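# Hand a hanger from left gripper to right gripper

## Task

The left gripper starts out holding a hanger. Pass it over so the right gripper alone has it clamped shut and firmly held, the hanger upright, lifted above the table, clear of the rail and of everything else. At the end the second hanger must still hang on the rail and the rack must still stand upright, with neither of them held. A rack tilt beyond a slight amount ends the scene immediately as a failure, and a loose hold also counts as a failure.

## Robot and tools

Robot: two arms, left_arm and right_arm, each ending in a two-finger parallel gripper. The names are labels only and do not match the left or right side of any image. A gripper's fingers extend along its own +z axis and close along its own y axis. The reported end_effector_position sits between the finger pads, roughly 1 cm short of the fingertips.

Frame: one shared scene frame, in metres. The origin lies on the table surface midway between the arms. +z is up, +x reaches out across the table, and left_arm is mounted on the +y side. Orientations are quaternions written w first (qw, qx, qy, qz).

Row format (used by both motion tools): one flat list of 16 numbers covering both arms, even if only one moves. First left_arm: x, y, z, qw, qx, qy, qz, opening; then right_arm in the same order. x, y, z and the quaternion are an absolute gripper pose to aim for in the scene frame, not an offset. Opening runs from -1 (closed) to +1 (fully open, 0.093 m). An arm meant to stay still should get its last reported pose repeated exactly, plus its current opening. To keep an orientation steady, resend the same target quaternion every time rather than copying the slightly drifted one from the result.

Tools:
- execute_actions: argument actions is a list holding at most one item. An empty list just reports the state. An action item is {"rows": [...], "steps": n}: 1 to 15 rows, n at most 15 (default 15), each step lasting 1/30 s; one row per step, with the final row reused if rows run out. A wait item is {"steps": n} with n up to 300, counted from the previous result. Optional pictures (boolean) turns camera images on or off; they come by default. A call whose target lies more than 0.6 m from the arm's last reported position along any of its gripper axes is rejected and nothing is sent.
- move: target is one 16-number row as above; speed is the top path speed in m/s, 0.002 to 0.5, default 0.25 (rotation capped at twice that in rad/s). Each gripper follows a straight path to its pose, both paths finishing together, lasting 0.5 to 10 s; longer paths are cut off at 10 s. The opening is applied at the start. Paths ignore obstacles and the other arm. Grippers lag, wander, and may overshoot the speed, especially near full reach.
- wait: seconds, 0 to 10; the robot gets no new command.
- zoom_image: camera (cam_high, cam_low, cam_left_wrist, cam_right_wrist) and region [x0, y0, x1, y1] in image pixels, origin top-left, no larger than 504 by 504.
- finished_scene: scene, the number of the current scene. Final; the goal must be met and stay met.

Motion behaviour: each control step, the commanded pose is limited to 70 mm and 16 degrees from the measured pose; the controller favours position over orientation when both cannot be met. Joint friction can leave the hand up to about 31 mm short, and very small requested moves may not happen at all. After an action ends, an arm only continues to its last clipped pose, so a far target may need further calls. The scene keeps running between calls; fingers still closing keep moving.

Reading results: the state line gives each gripper's position and quaternion; the printed position can be off, more so at long reach. "Hand target" shows where the controller is driving each gripper. "pose unreachable" means a clearance check altered or blocked that arm's command, and HELD marks the affected steps. A move adds a "move:" line with the ending (done, off_target, moving, held, fault), active limits (paced = pose clipped; held = some steps blocked, after which the arm may jump faster) and each gripper's distance from its pose. Joint positions end with the gripper gap in metres (reads zero once something blocks the fingers). Joint torques are raw drive outputs with offsets and noise. Joint ranges in rad: waist -2.618 to 3.054, shoulder 0 to 3.142, elbow 0 to 3.142, wrist pitch -1.571 to 1.571, wrist yaw -1.571 to 1.571, wrist roll -2.094 to 2.094.

Grip: grip_measured is the finger motor position on the -1..+1 scale. Pads touch at about -0.94, and each mm of object width adds about 0.0208; each gripper has a fixed reading offset up to about 0.02. Sending a number well below the width reading squeezes harder, up to roughly 50-62 N per pad (less on thin parts under 5 mm). Keep sending the closing number to keep the hold.

Heat and faults: holding loads warms motors. MOTOR HOT appears from 75 °C; at 90 °C that arm halts for 10 s; at 100 °C it goes limp and drops. FAULT lines report stops.

Cameras: cam_high, cam_low, cam_left_wrist, cam_right_wrist, all 504x504, with given pinhole intrinsics and world-to-camera transforms that may be slightly off.

Avoid: arms bumping or pressing each other, tipping the rack, touching the rail hanger, dropping the hanger, knocking anything off the table, fast impacts and targets set deep past a contact. Loose objects may occasionally be nudged by outside pushes.

Each tool is called after "Emit:" by a JSON object that holds its "method" and its "body", one argument or row to a line.

## Session

Emit:
{"method": "execute_actions", "body": {
  "actions": []
}}

Scene clock: 0.00 s of 4000.00 s.
left_arm: end_effector_position=(+0.2443, -0.0115, +0.3952) grip_measured=-0.792 end_effector_quat_wxyz=(+0.570, +0.170, +0.796, -0.115) | right_arm: end_effector_position=(+0.3883, -0.4211, +0.4010) grip_measured=+1.000 end_effector_quat_wxyz=(+0.703, +0.048, +0.708, -0.048)
Joint positions: left_arm=[-0.896  1.43   1.618 -0.602 -0.633 -0.243  0.007] | right_arm=[ 0.009  1.042  1.048 -0.014 -0.017 -0.001  0.093]
Joint velocities: left_arm=[ 0.002 -0.022  0.012 -0.022 -0.007 -0.037  0.   ] | right_arm=[-0.022  0.007  0.007  0.037 -0.022 -0.051  0.   ]
Joint torques (N m, as the arm reports them, + toward a larger angle): no reading
Motor temperatures (°C, as the motors report them): left_arm=[22 21 21 23 22 23] | right_arm=[21 22 21 24 22 23]
Hand target (left_arm): +0.245, -0.012, +0.396; +0.571, +0.169, +0.795, -0.117
Hand target (right_arm): +0.388, -0.421, +0.401; +0.703, +0.048, +0.708, -0.048

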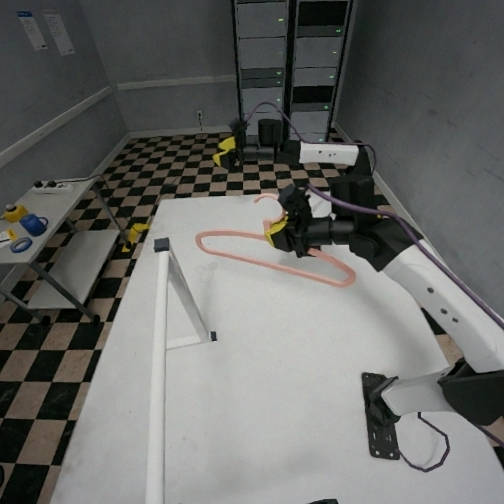

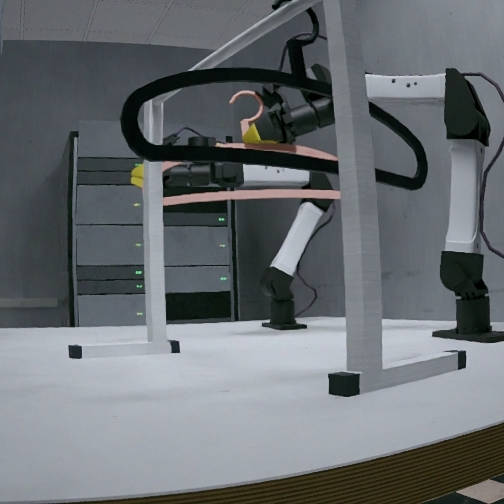

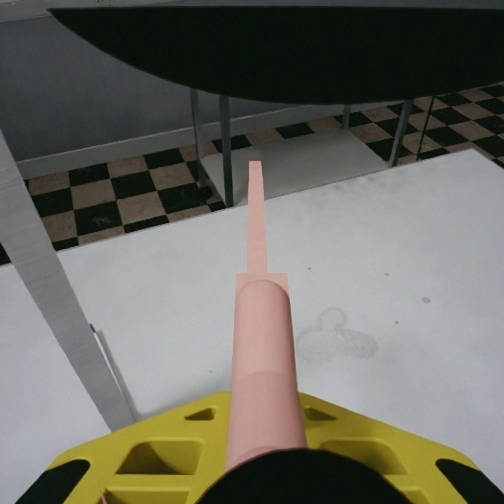

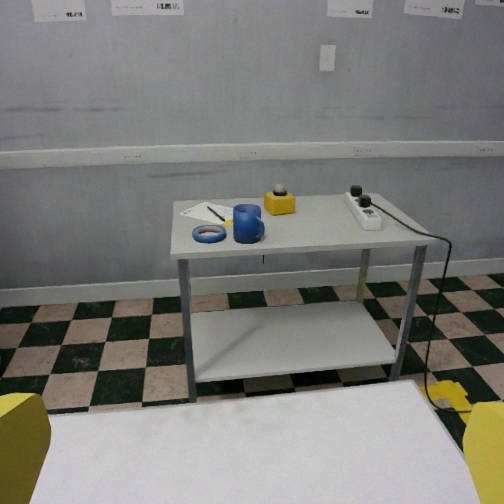

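Emit:
{"method": "zoom_image", "body": {
  "camera": "cam_low",
  "region": [130, 60, 370, 230]
}}

Emit:
{"method": "zoom_image", "body": {
  "camera": "cam_high",
  "region": [180, 160, 380, 310]
}}

Region (130, 60, 370, 230) of cam_low's 504x504 image, scaled by 2.100, with more detail than that image has; it fills the top 357 rows of this view, and the rest is white.

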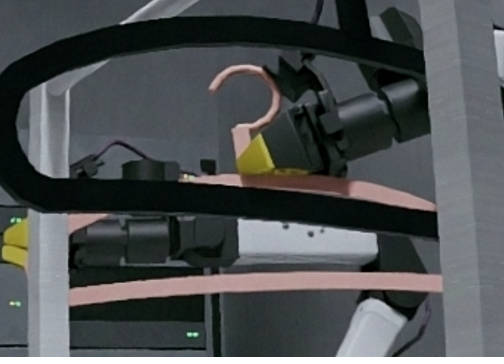

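Region (180, 160, 380, 310) of cam_high's 504x504 image, scaled by 2.520, with more detail than that image has; it fills the top 378 rows of this view, and the rest is white.

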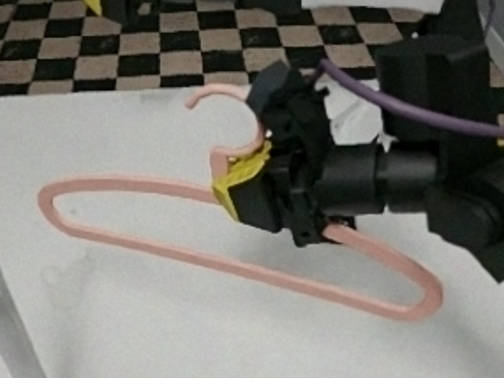

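Emit:
{"method": "move", "body": {
  "target": [0.2,0,0.33,0.411,0.576,0.576,-0.411,-1,0.2,-0.2,0.42,0.299,-0.641,0.641,0.299,0.2],
  "speed": 0.15
}}

Scene clock: 9.63 s of 4000.00 s.
left_arm: end_effector_position=(+0.1963, +0.0038, +0.3263) grip_measured=-0.942 end_effector_quat_wxyz=(+0.413, +0.569, +0.579, -0.412) | right_arm: end_effector_position=(+0.2046, -0.2029, +0.4160) grip_measured=+0.202 end_effector_quat_wxyz=(-0.420, +0.568, -0.654, -0.269)
Joint positions: left_arm=[-0.352  1.324  1.286 -0.533  0.94   0.471  0.   ] | right_arm=[ 0.326  1.27   1.908 -1.568 -0.894 -0.952  0.055]
Joint velocities: left_arm=[-0.012 -0.007  0.012  0.022  0.022 -0.037  0.   ] | right_arm=[ 0.007 -0.007 -0.027  0.007 -0.007  0.022  0.   ]
Joint torques (N m, as the arm reports them, + toward a larger angle): left_arm=[ 0.45 -4.95  8.61  1.98  0.58  0.  ] | right_arm=[ 0.7  -3.24  6.26  1.41 -0.47  0.02]
Motor temperatures (°C, as the motors report them): left_arm=[22 22 23 26 22 23] | right_arm=[21 22 23 26 22 23]
Hand target (left_arm): +0.199, +0.003, +0.332; +0.419, +0.572, +0.570, -0.414
Hand target (right_arm): +0.194, -0.203, +0.422; +0.425, -0.571, +0.650, +0.266
Off the commanded pose (left_arm): 0.006 m, 1 deg.
Off the commanded pose (right_arm): 0.007 m, 17 deg; orientation clipped at the last step of the last action.
joint sent to its limit (right arm) — the command would take joint 4 (wrist pitch) past its lower limit, so that joint was sent only as far as its limit.
After step 90, 0.07 s passed at rest.
move: off_target (right_arm); limits=paced
camera_calibration (this result's frames):
cam_left_wrist: T_world_to_cam=[[-0.999859, -0.0143515, -0.00875805, 0.198879], [-0.00360867, 0.691967, -0.72192, 0.272667], [0.0164209, -0.721786, -0.691921, 0.312382], [0, 0, 0, 1]] pos_world=[0.194705, 0.0396505, 0.41473]
cam_right_wrist: T_world_to_cam=[[0.975108, -0.184616, 0.122805, -0.289517], [-0.0870506, -0.828127, -0.553739, 0.124954], [0.203928, 0.529265, -0.823585, 0.492392], [0, 0, 0, 1]] pos_world=[0.192775, -0.210578, 0.510273]

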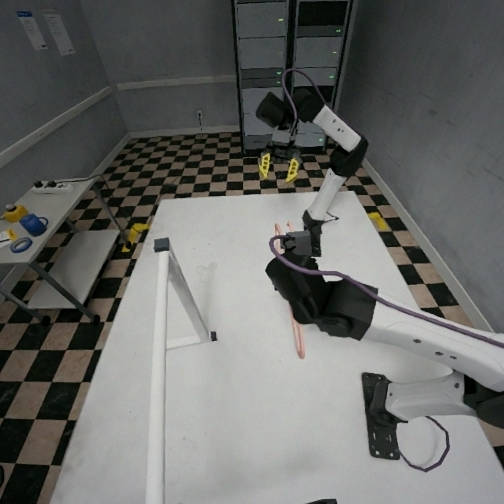

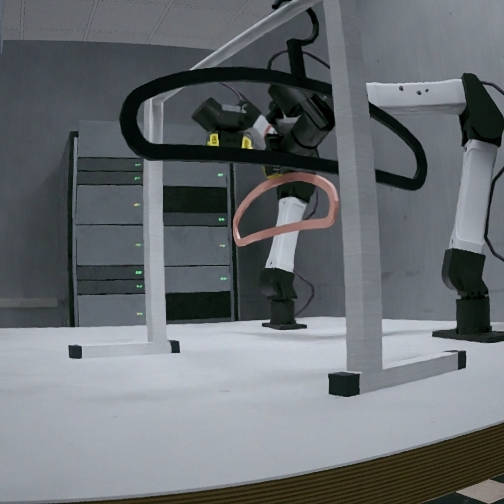

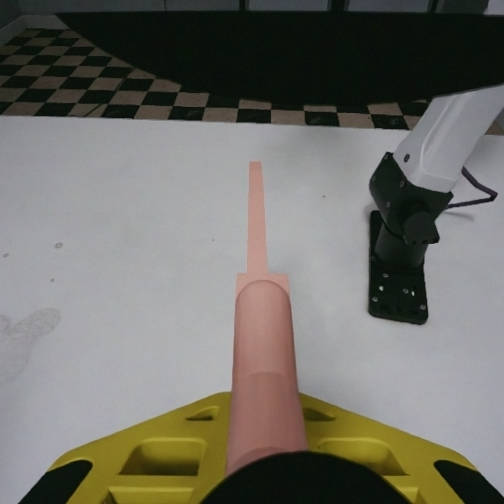

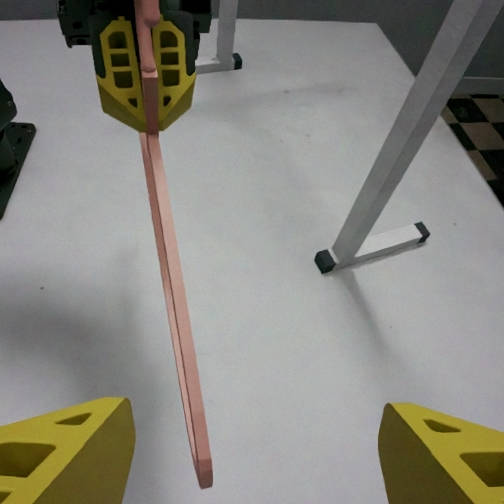

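Lower the hanger for wrist range.

Emit:
{"method": "move", "body": {
  "target": [0.2,0.02,0.25,0.411,0.576,0.576,-0.411,-1,0.2,-0.1,0.27,0.299,-0.641,0.641,0.299,0.2],
  "speed": 0.1
}}

Scene clock: 13.53 s of 4000.00 s.
left_arm: end_effector_position=(+0.2012, +0.0185, +0.2433) grip_measured=-0.942 end_effector_quat_wxyz=(+0.395, +0.571, +0.591, -0.411) | right_arm: end_effector_position=(+0.1985, -0.1054, +0.2797) grip_measured=+0.202 end_effector_quat_wxyz=(-0.306, +0.641, -0.638, -0.298)
Joint positions: left_arm=[-0.297  1.324  1.001 -0.354  0.977  0.552  0.   ] | right_arm=[ 0.797  1.259  1.348 -1.029 -0.665 -0.717  0.055]
Joint velocities: left_arm=[-0.007 -0.017 -0.027 -0.007  0.022 -0.022  0.   ] | right_arm=[ 0.007 -0.002  0.007 -0.007  0.066 -0.022  0.   ]
Joint torques (N m, as the arm reports them, + toward a larger angle): left_arm=[ 0.4  -8.06  6.35  2.11  0.66  0.05] | right_arm=[ 0.71 -2.41  5.66  1.91 -0.43  0.  ]
Motor temperatures (°C, as the motors report them): left_arm=[22 22 23 26 22 23] | right_arm=[21 23 23 27 22 23]
Hand target (left_arm): +0.200, +0.020, +0.250; +0.411, +0.575, +0.576, -0.411
Hand target (right_arm): +0.199, -0.102, +0.270; -0.295, +0.641, -0.643, -0.299
Off the commanded pose (left_arm): 0.007 m, 3 deg.
Off the commanded pose (right_arm): 0.011 m, 1 deg.
move: off_target (left_arm, right_arm)
camera_calibration (this result's frames):
cam_left_wrist: T_world_to_cam=[[-0.999765, -0.0117745, 0.0181755, 0.196615], [-0.0211209, 0.715571, -0.698221, 0.199869], [-0.00478462, -0.698441, -0.715652, 0.275045], [0, 0, 0, 1]] pos_world=[0.202107, 0.0513973, 0.332815]
cam_right_wrist: T_world_to_cam=[[0.999733, 0.0222473, 0.00618317, -0.199272], [0.0227745, -0.905889, -0.422902, 0.063052], [-0.00380715, 0.42293, -0.906154, 0.382876], [0, 0, 0, 1]] pos_world=[0.199241, -0.100378, 0.374842]

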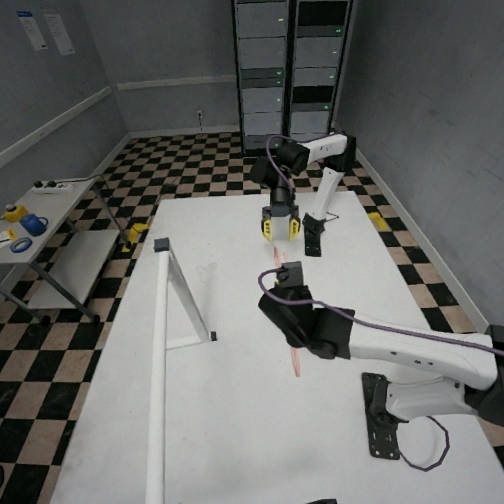

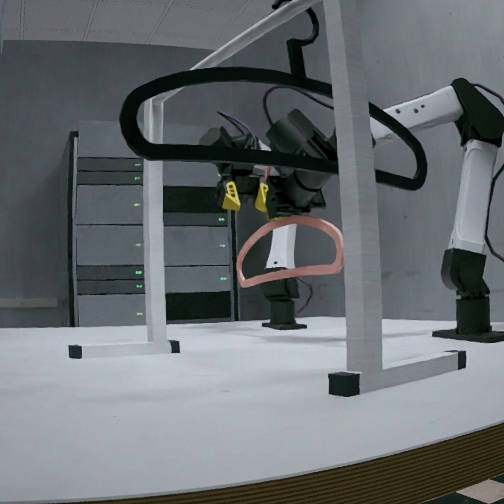

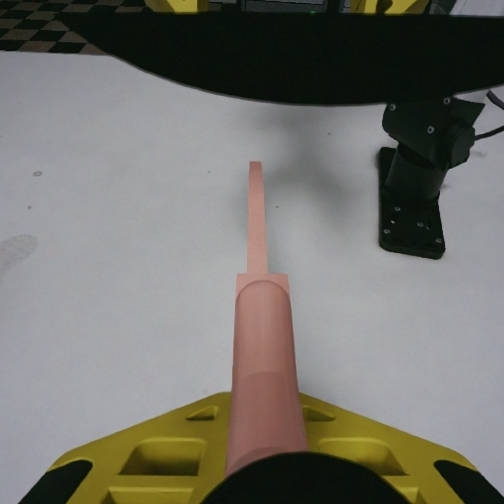

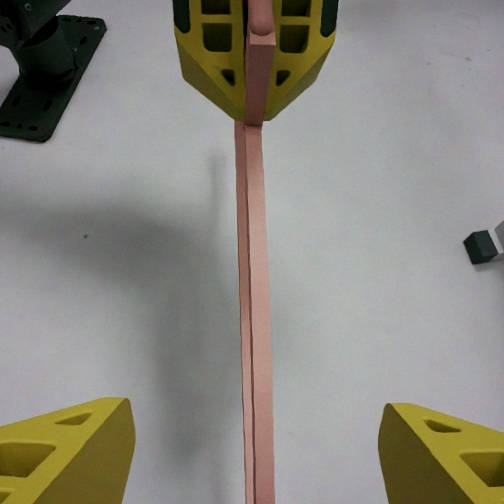

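Emit:
{"method": "move", "body": {
  "target": [0.2,0.02,0.25,0.411,0.576,0.576,-0.411,-1,0.203,-0.055,0.19,0.299,-0.641,0.641,0.299,0.2],
  "speed": 0.05
}}

Emit:
{"method": "zoom_image", "body": {
  "camera": "cam_low",
  "region": [190, 150, 360, 310]
}}

Scene clock: 16.87 s of 4000.00 s.
left_arm: end_effector_position=(+0.2012, +0.0184, +0.2434) grip_measured=-0.942 end_effector_quat_wxyz=(+0.396, +0.572, +0.590, -0.410) | right_arm: end_effector_position=(+0.2046, -0.0574, +0.2024) grip_measured=+0.202 end_effector_quat_wxyz=(-0.311, +0.641, -0.635, -0.298)
Joint positions: left_arm=[-0.297  1.324  1.001 -0.353  0.978  0.554  0.   ] | right_arm=[ 0.932  1.323  1.062 -0.591 -0.582 -0.587  0.055]
Joint velocities: left_arm=[-0.007 -0.002 -0.002  0.007 -0.037 -0.007  0.   ] | right_arm=[-0.012  0.002 -0.007  0.081  0.066  0.051  0.   ]
Joint torques (N m, as the arm reports them, + toward a larger angle): left_arm=[ 0.27 -8.    6.44  2.1   0.67  0.02] | right_arm=[ 0.71 -3.18  5.99  2.03 -0.32  0.01]
Motor temperatures (°C, as the motors report them): left_arm=[22 22 23 27 22 23] | right_arm=[21 23 23 27 22 23]
Hand target (left_arm): +0.200, +0.020, +0.250; +0.410, +0.576, +0.576, -0.410
Hand target (right_arm): +0.203, -0.055, +0.190; -0.298, +0.642, -0.641, -0.298
Off the commanded pose (left_arm): 0.007 m, 2 deg.
Off the commanded pose (right_arm): 0.013 m, 1 deg.
move: off_target (right_arm)
camera_calibration (this result's frames):
cam_left_wrist: T_world_to_cam=[[-0.999816, -0.0107999, 0.0158326, 0.197192], [-0.0187893, 0.715191, -0.698676, 0.199646], [-0.00377771, -0.698845, -0.715263, 0.274816], [0, 0, 0, 1]] pos_world=[0.201945, 0.0513977, 0.332932]
cam_right_wrist: T_world_to_cam=[[0.999621, 0.0241218, 0.0132605, -0.207327], [0.0274803, -0.9024, -0.430021, 0.074454], [0.0015934, 0.430223, -0.902721, 0.291175], [0, 0, 0, 1]] pos_world=[0.204739, -0.0530816, 0.297616]

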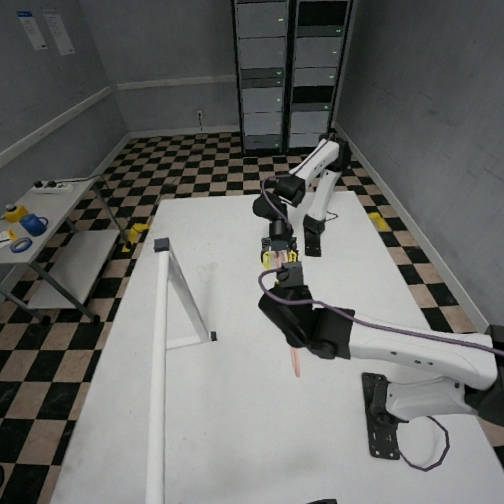

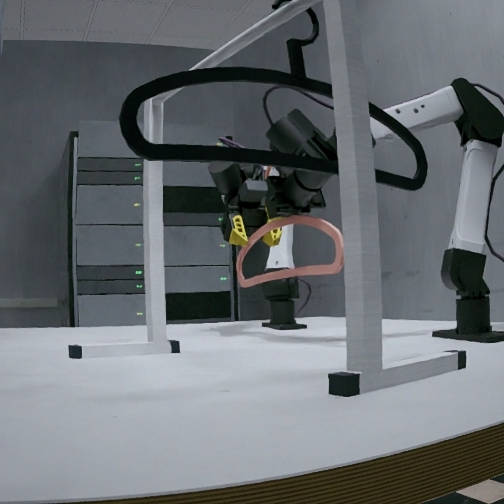

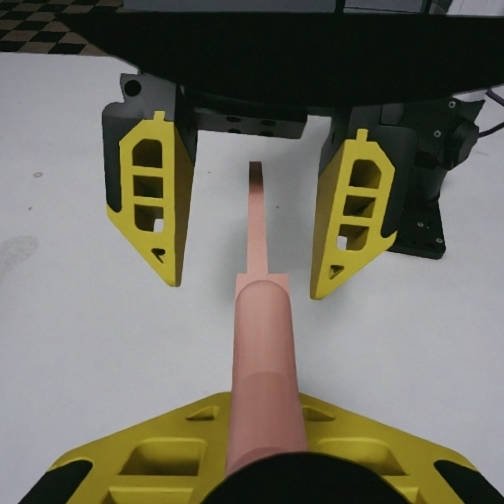

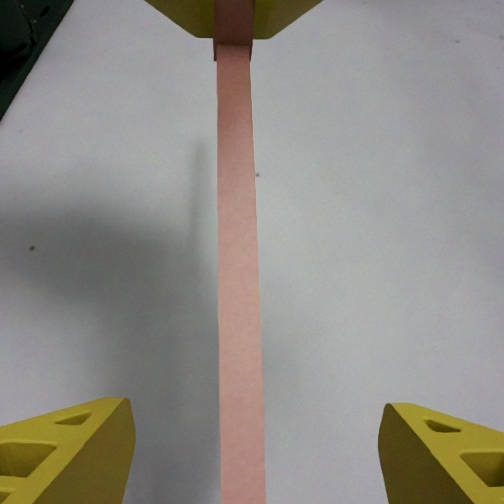

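Region (190, 150, 360, 310) of cam_low's 504x504 image, scaled by 2.965, with more detail than that image has; it fills the top 474 rows of this view, and the rest is white.

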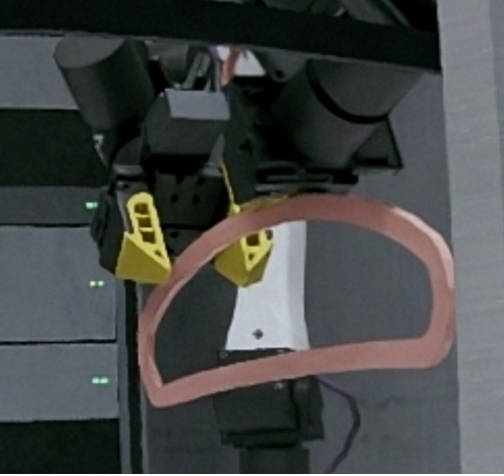

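Good depth.

Emit:
{"method": "move", "body": {
  "target": [0.2,0.02,0.25,0.411,0.576,0.576,-0.411,-1,0.199,-0.055,0.19,0.299,-0.641,0.641,0.299,-1],
  "speed": 0.05
}}

Emit:
{"method": "move", "body": {
  "target": [0.2,0.02,0.25,0.411,0.576,0.576,-0.411,0.3,0.199,-0.055,0.19,0.299,-0.641,0.641,0.299,-1]
}}

Emit:
{"method": "move", "body": {
  "target": [0.19,0.13,0.33,0.411,0.576,0.576,-0.411,0.3,0.199,-0.055,0.19,0.299,-0.641,0.641,0.299,-1],
  "speed": 0.1
}}

Scene clock: 18.33 s of 4000.00 s.
left_arm: end_effector_position=(+0.2018, +0.0189, +0.2427) grip_measured=-0.942 end_effector_quat_wxyz=(+0.397, +0.574, +0.589, -0.407) | right_arm: end_effector_position=(+0.2017, -0.0563, +0.2005) grip_measured=-0.959 end_effector_quat_wxyz=(-0.307, +0.641, -0.635, -0.302)
Joint positions: left_arm=[-0.296  1.324  1.001 -0.356  0.974  0.563  0.   ] | right_arm=[ 0.939  1.323  1.055 -0.587 -0.587 -0.581  0.   ]
Joint velocities: left_arm=[-0.007  0.007 -0.007  0.022 -0.051  0.022  0.   ] | right_arm=[ 0.007 -0.007  0.002  0.051 -0.022 -0.037  0.   ]
Joint torques (N m, as the arm reports them, + toward a larger angle): left_arm=[ 0.28 -7.96  6.54  2.14  0.7  -0.08] | right_arm=[ 0.99 -4.08  5.74  2.06 -0.2   0.07]
Motor temperatures (°C, as the motors report them): left_arm=[22 22 24 27 22 23] | right_arm=[21 23 23 27 22 23]
Hand target (left_arm): +0.200, +0.020, +0.250; +0.410, +0.576, +0.576, -0.410
Hand target (right_arm): +0.199, -0.055, +0.190; -0.299, +0.641, -0.641, -0.299
Off the commanded pose (left_arm): 0.008 m, 2 deg.
Off the commanded pose (right_arm): 0.011 m, 1 deg.
move: off_target (right_arm)
camera_calibration (this result's frames):
cam_left_wrist: T_world_to_cam=[[-0.999904, -0.0115205, 0.00766434, 0.19981], [-0.0136051, 0.717548, -0.696376, 0.197236], [0.00252309, -0.696414, -0.717636, 0.273899], [0, 0, 0, 1]] pos_world=[0.201783, 0.0515228, 0.332379]
cam_right_wrist: T_world_to_cam=[[0.999563, 0.0292789, 0.00411352, -0.202249], [0.0281954, -0.902062, -0.430684, 0.0747215], [-0.00889932, 0.430612, -0.902493, 0.291071], [0, 0, 0, 1]] pos_world=[0.202645, -0.0520135, 0.295703]

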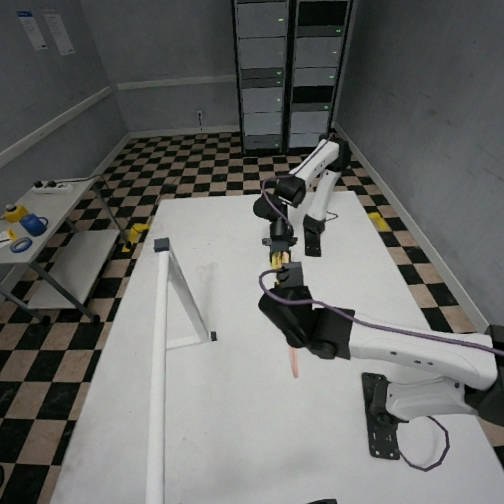

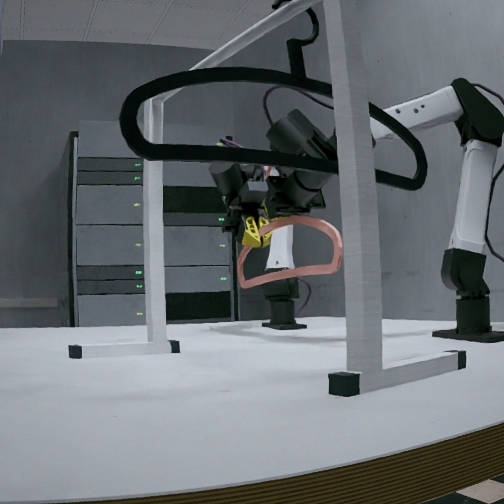

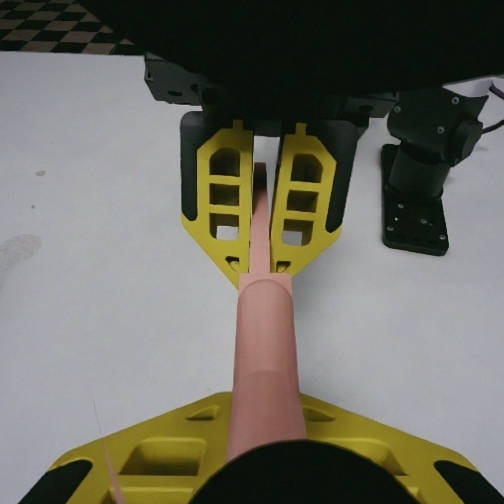

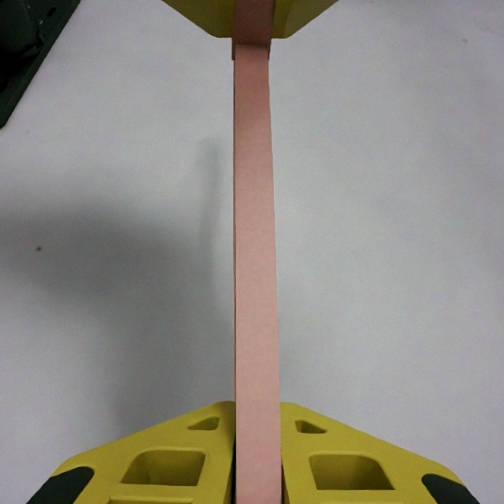

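Scene clock: 19.03 s of 4000.00 s.
left_arm: end_effector_position=(+0.2015, +0.0179, +0.2452) grip_measured=+0.299 end_effector_quat_wxyz=(+0.401, +0.576, +0.583, -0.409) | right_arm: end_effector_position=(+0.2031, -0.0570, +0.1987) grip_measured=-0.958 end_effector_quat_wxyz=(-0.307, +0.640, -0.640, -0.294)
Joint positions: left_arm=[-0.296  1.324  1.001 -0.343  0.984  0.563  0.06 ] | right_arm=[ 0.943  1.323  1.055 -0.589 -0.565 -0.575  0.   ]
Joint velocities: left_arm=[-0.012  0.002  0.007  0.051 -0.022 -0.081  0.   ] | right_arm=[ 0.002 -0.012 -0.007 -0.051  0.007  0.022  0.   ]
Joint torques (N m, as the arm reports them, + toward a larger angle): left_arm=[ 0.26 -7.91  6.42  1.99  0.59 -0.08] | right_arm=[ 0.66 -4.01  5.63  2.11 -0.45  0.04]
Motor temperatures (°C, as the motors report them): left_arm=[22 22 24 27 22 23] | right_arm=[21 23 24 27 22 23]
Hand target (left_arm): +0.200, +0.020, +0.250; +0.410, +0.576, +0.576, -0.410
Hand target (right_arm): +0.199, -0.055, +0.190; -0.299, +0.641, -0.641, -0.299
Off the commanded pose (left_arm): 0.005 m, 1 deg.
Off the commanded pose (right_arm): 0.010 m, 1 deg.
move: done
camera_calibration (this result's frames):
cam_left_wrist: T_world_to_cam=[[-0.999995, -0.00329032, -0.000416578, 0.201315], [-0.00204148, 0.709649, -0.704553, 0.199456], [0.00261383, -0.704548, -0.709651, 0.273218], [0, 0, 0, 1]] pos_world=[0.201007, 0.0516146, 0.334501]
cam_right_wrist: T_world_to_cam=[[0.999825, 0.0161905, 0.00937728, -0.205531], [0.0186295, -0.907918, -0.418734, 0.0724723], [0.0017343, 0.418836, -0.90806, 0.28805], [0, 0, 0, 1]] pos_world=[0.203645, -0.051519, 0.29384]

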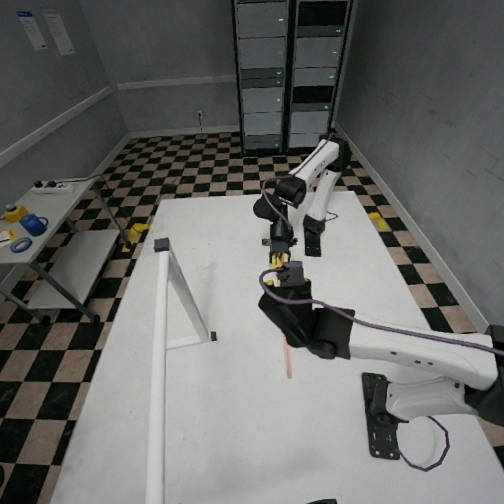

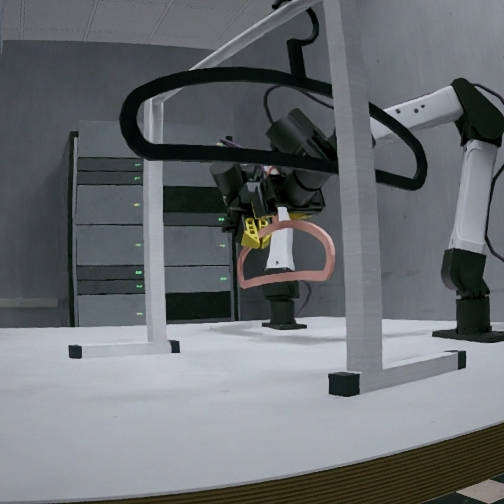

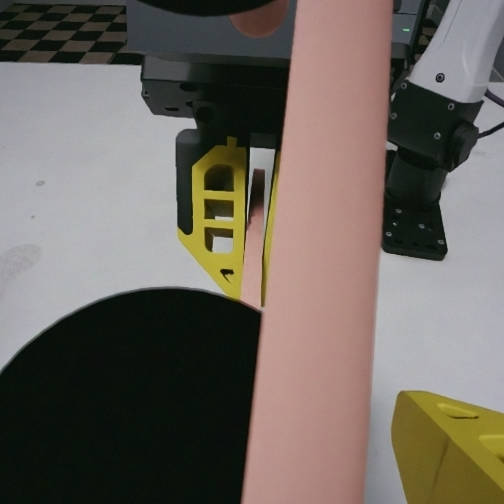

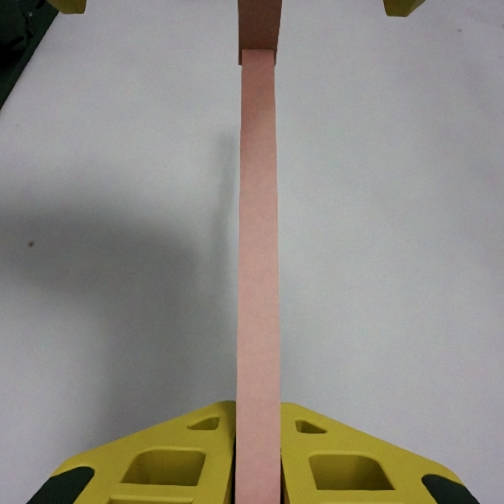

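Scene clock: 21.27 s of 4000.00 s.
left_arm: end_effector_position=(+0.1900, +0.1289, +0.3301) grip_measured=+0.299 end_effector_quat_wxyz=(+0.415, +0.574, +0.576, -0.407) | right_arm: end_effector_position=(+0.2038, -0.0573, +0.1983) grip_measured=-0.958 end_effector_quat_wxyz=(-0.307, +0.640, -0.641, -0.292)
Joint positions: left_arm=[ 0.137  1.379  1.481 -1.488  1.235  1.383  0.06 ] | right_arm=[ 0.943  1.323  1.055 -0.589 -0.561 -0.575  0.   ]
Joint velocities: left_arm=[-0.007  0.017  0.012 -0.081 -0.037  0.037  0.   ] | right_arm=[-0.007 -0.002  0.002  0.022  0.051  0.007  0.   ]
Joint torques (N m, as the arm reports them, + toward a larger angle): left_arm=[ 0.39 -3.72  7.05  0.56  0.82  0.04] | right_arm=[ 0.69 -4.07  5.68  2.12 -0.46  0.03]
Motor temperatures (°C, as the motors report them): left_arm=[22 22 24 27 22 23] | right_arm=[21 23 24 28 22 23]
Hand target (left_arm): +0.193, +0.130, +0.332; +0.417, +0.571, +0.576, -0.410
Hand target (right_arm): +0.199, -0.055, +0.190; -0.299, +0.641, -0.641, -0.299
Off the commanded pose (left_arm): 0.001 m, 1 deg.
Off the commanded pose (right_arm): 0.010 m, 1 deg.
move: done
camera_calibration (this result's frames):
cam_left_wrist: T_world_to_cam=[[-0.999667, -0.0109955, -0.0233439, 0.198726], [0.00912529, 0.695566, -0.718404, 0.184766], [0.0241364, -0.718378, -0.695234, 0.404626], [0, 0, 0, 1]] pos_world=[0.187207, 0.164343, 0.418685]
cam_right_wrist: T_world_to_cam=[[0.999853, 0.0129814, 0.0112075, -0.20668], [0.0164688, -0.909112, -0.416227, 0.0718934], [0.00478564, 0.41635, -0.909192, 0.28731], [0, 0, 0, 1]] pos_world=[0.20409, -0.0515795, 0.293461]

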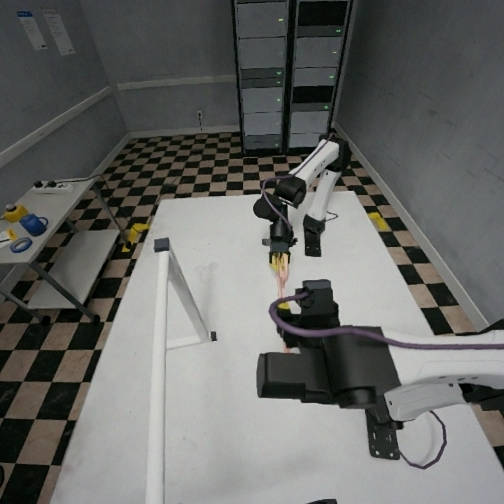

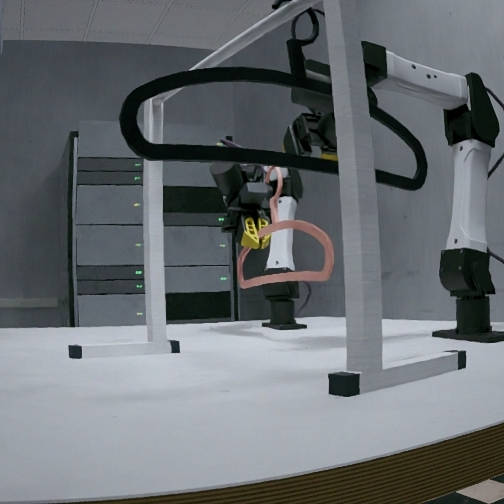

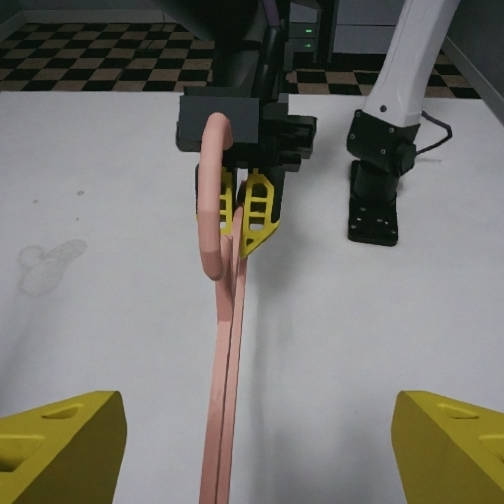

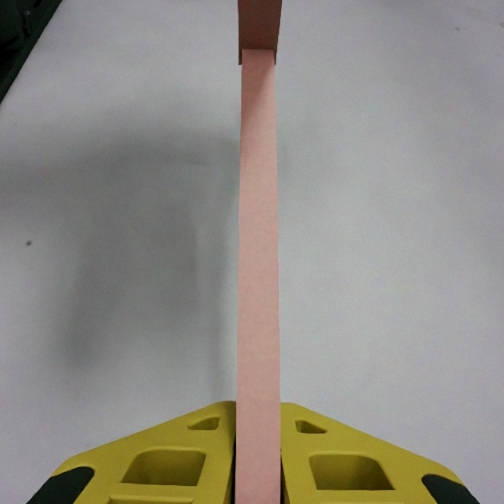

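Emit:
{"method": "finished_scene", "body": {
  "scene": 1
}}

The scene is finished: the task was done.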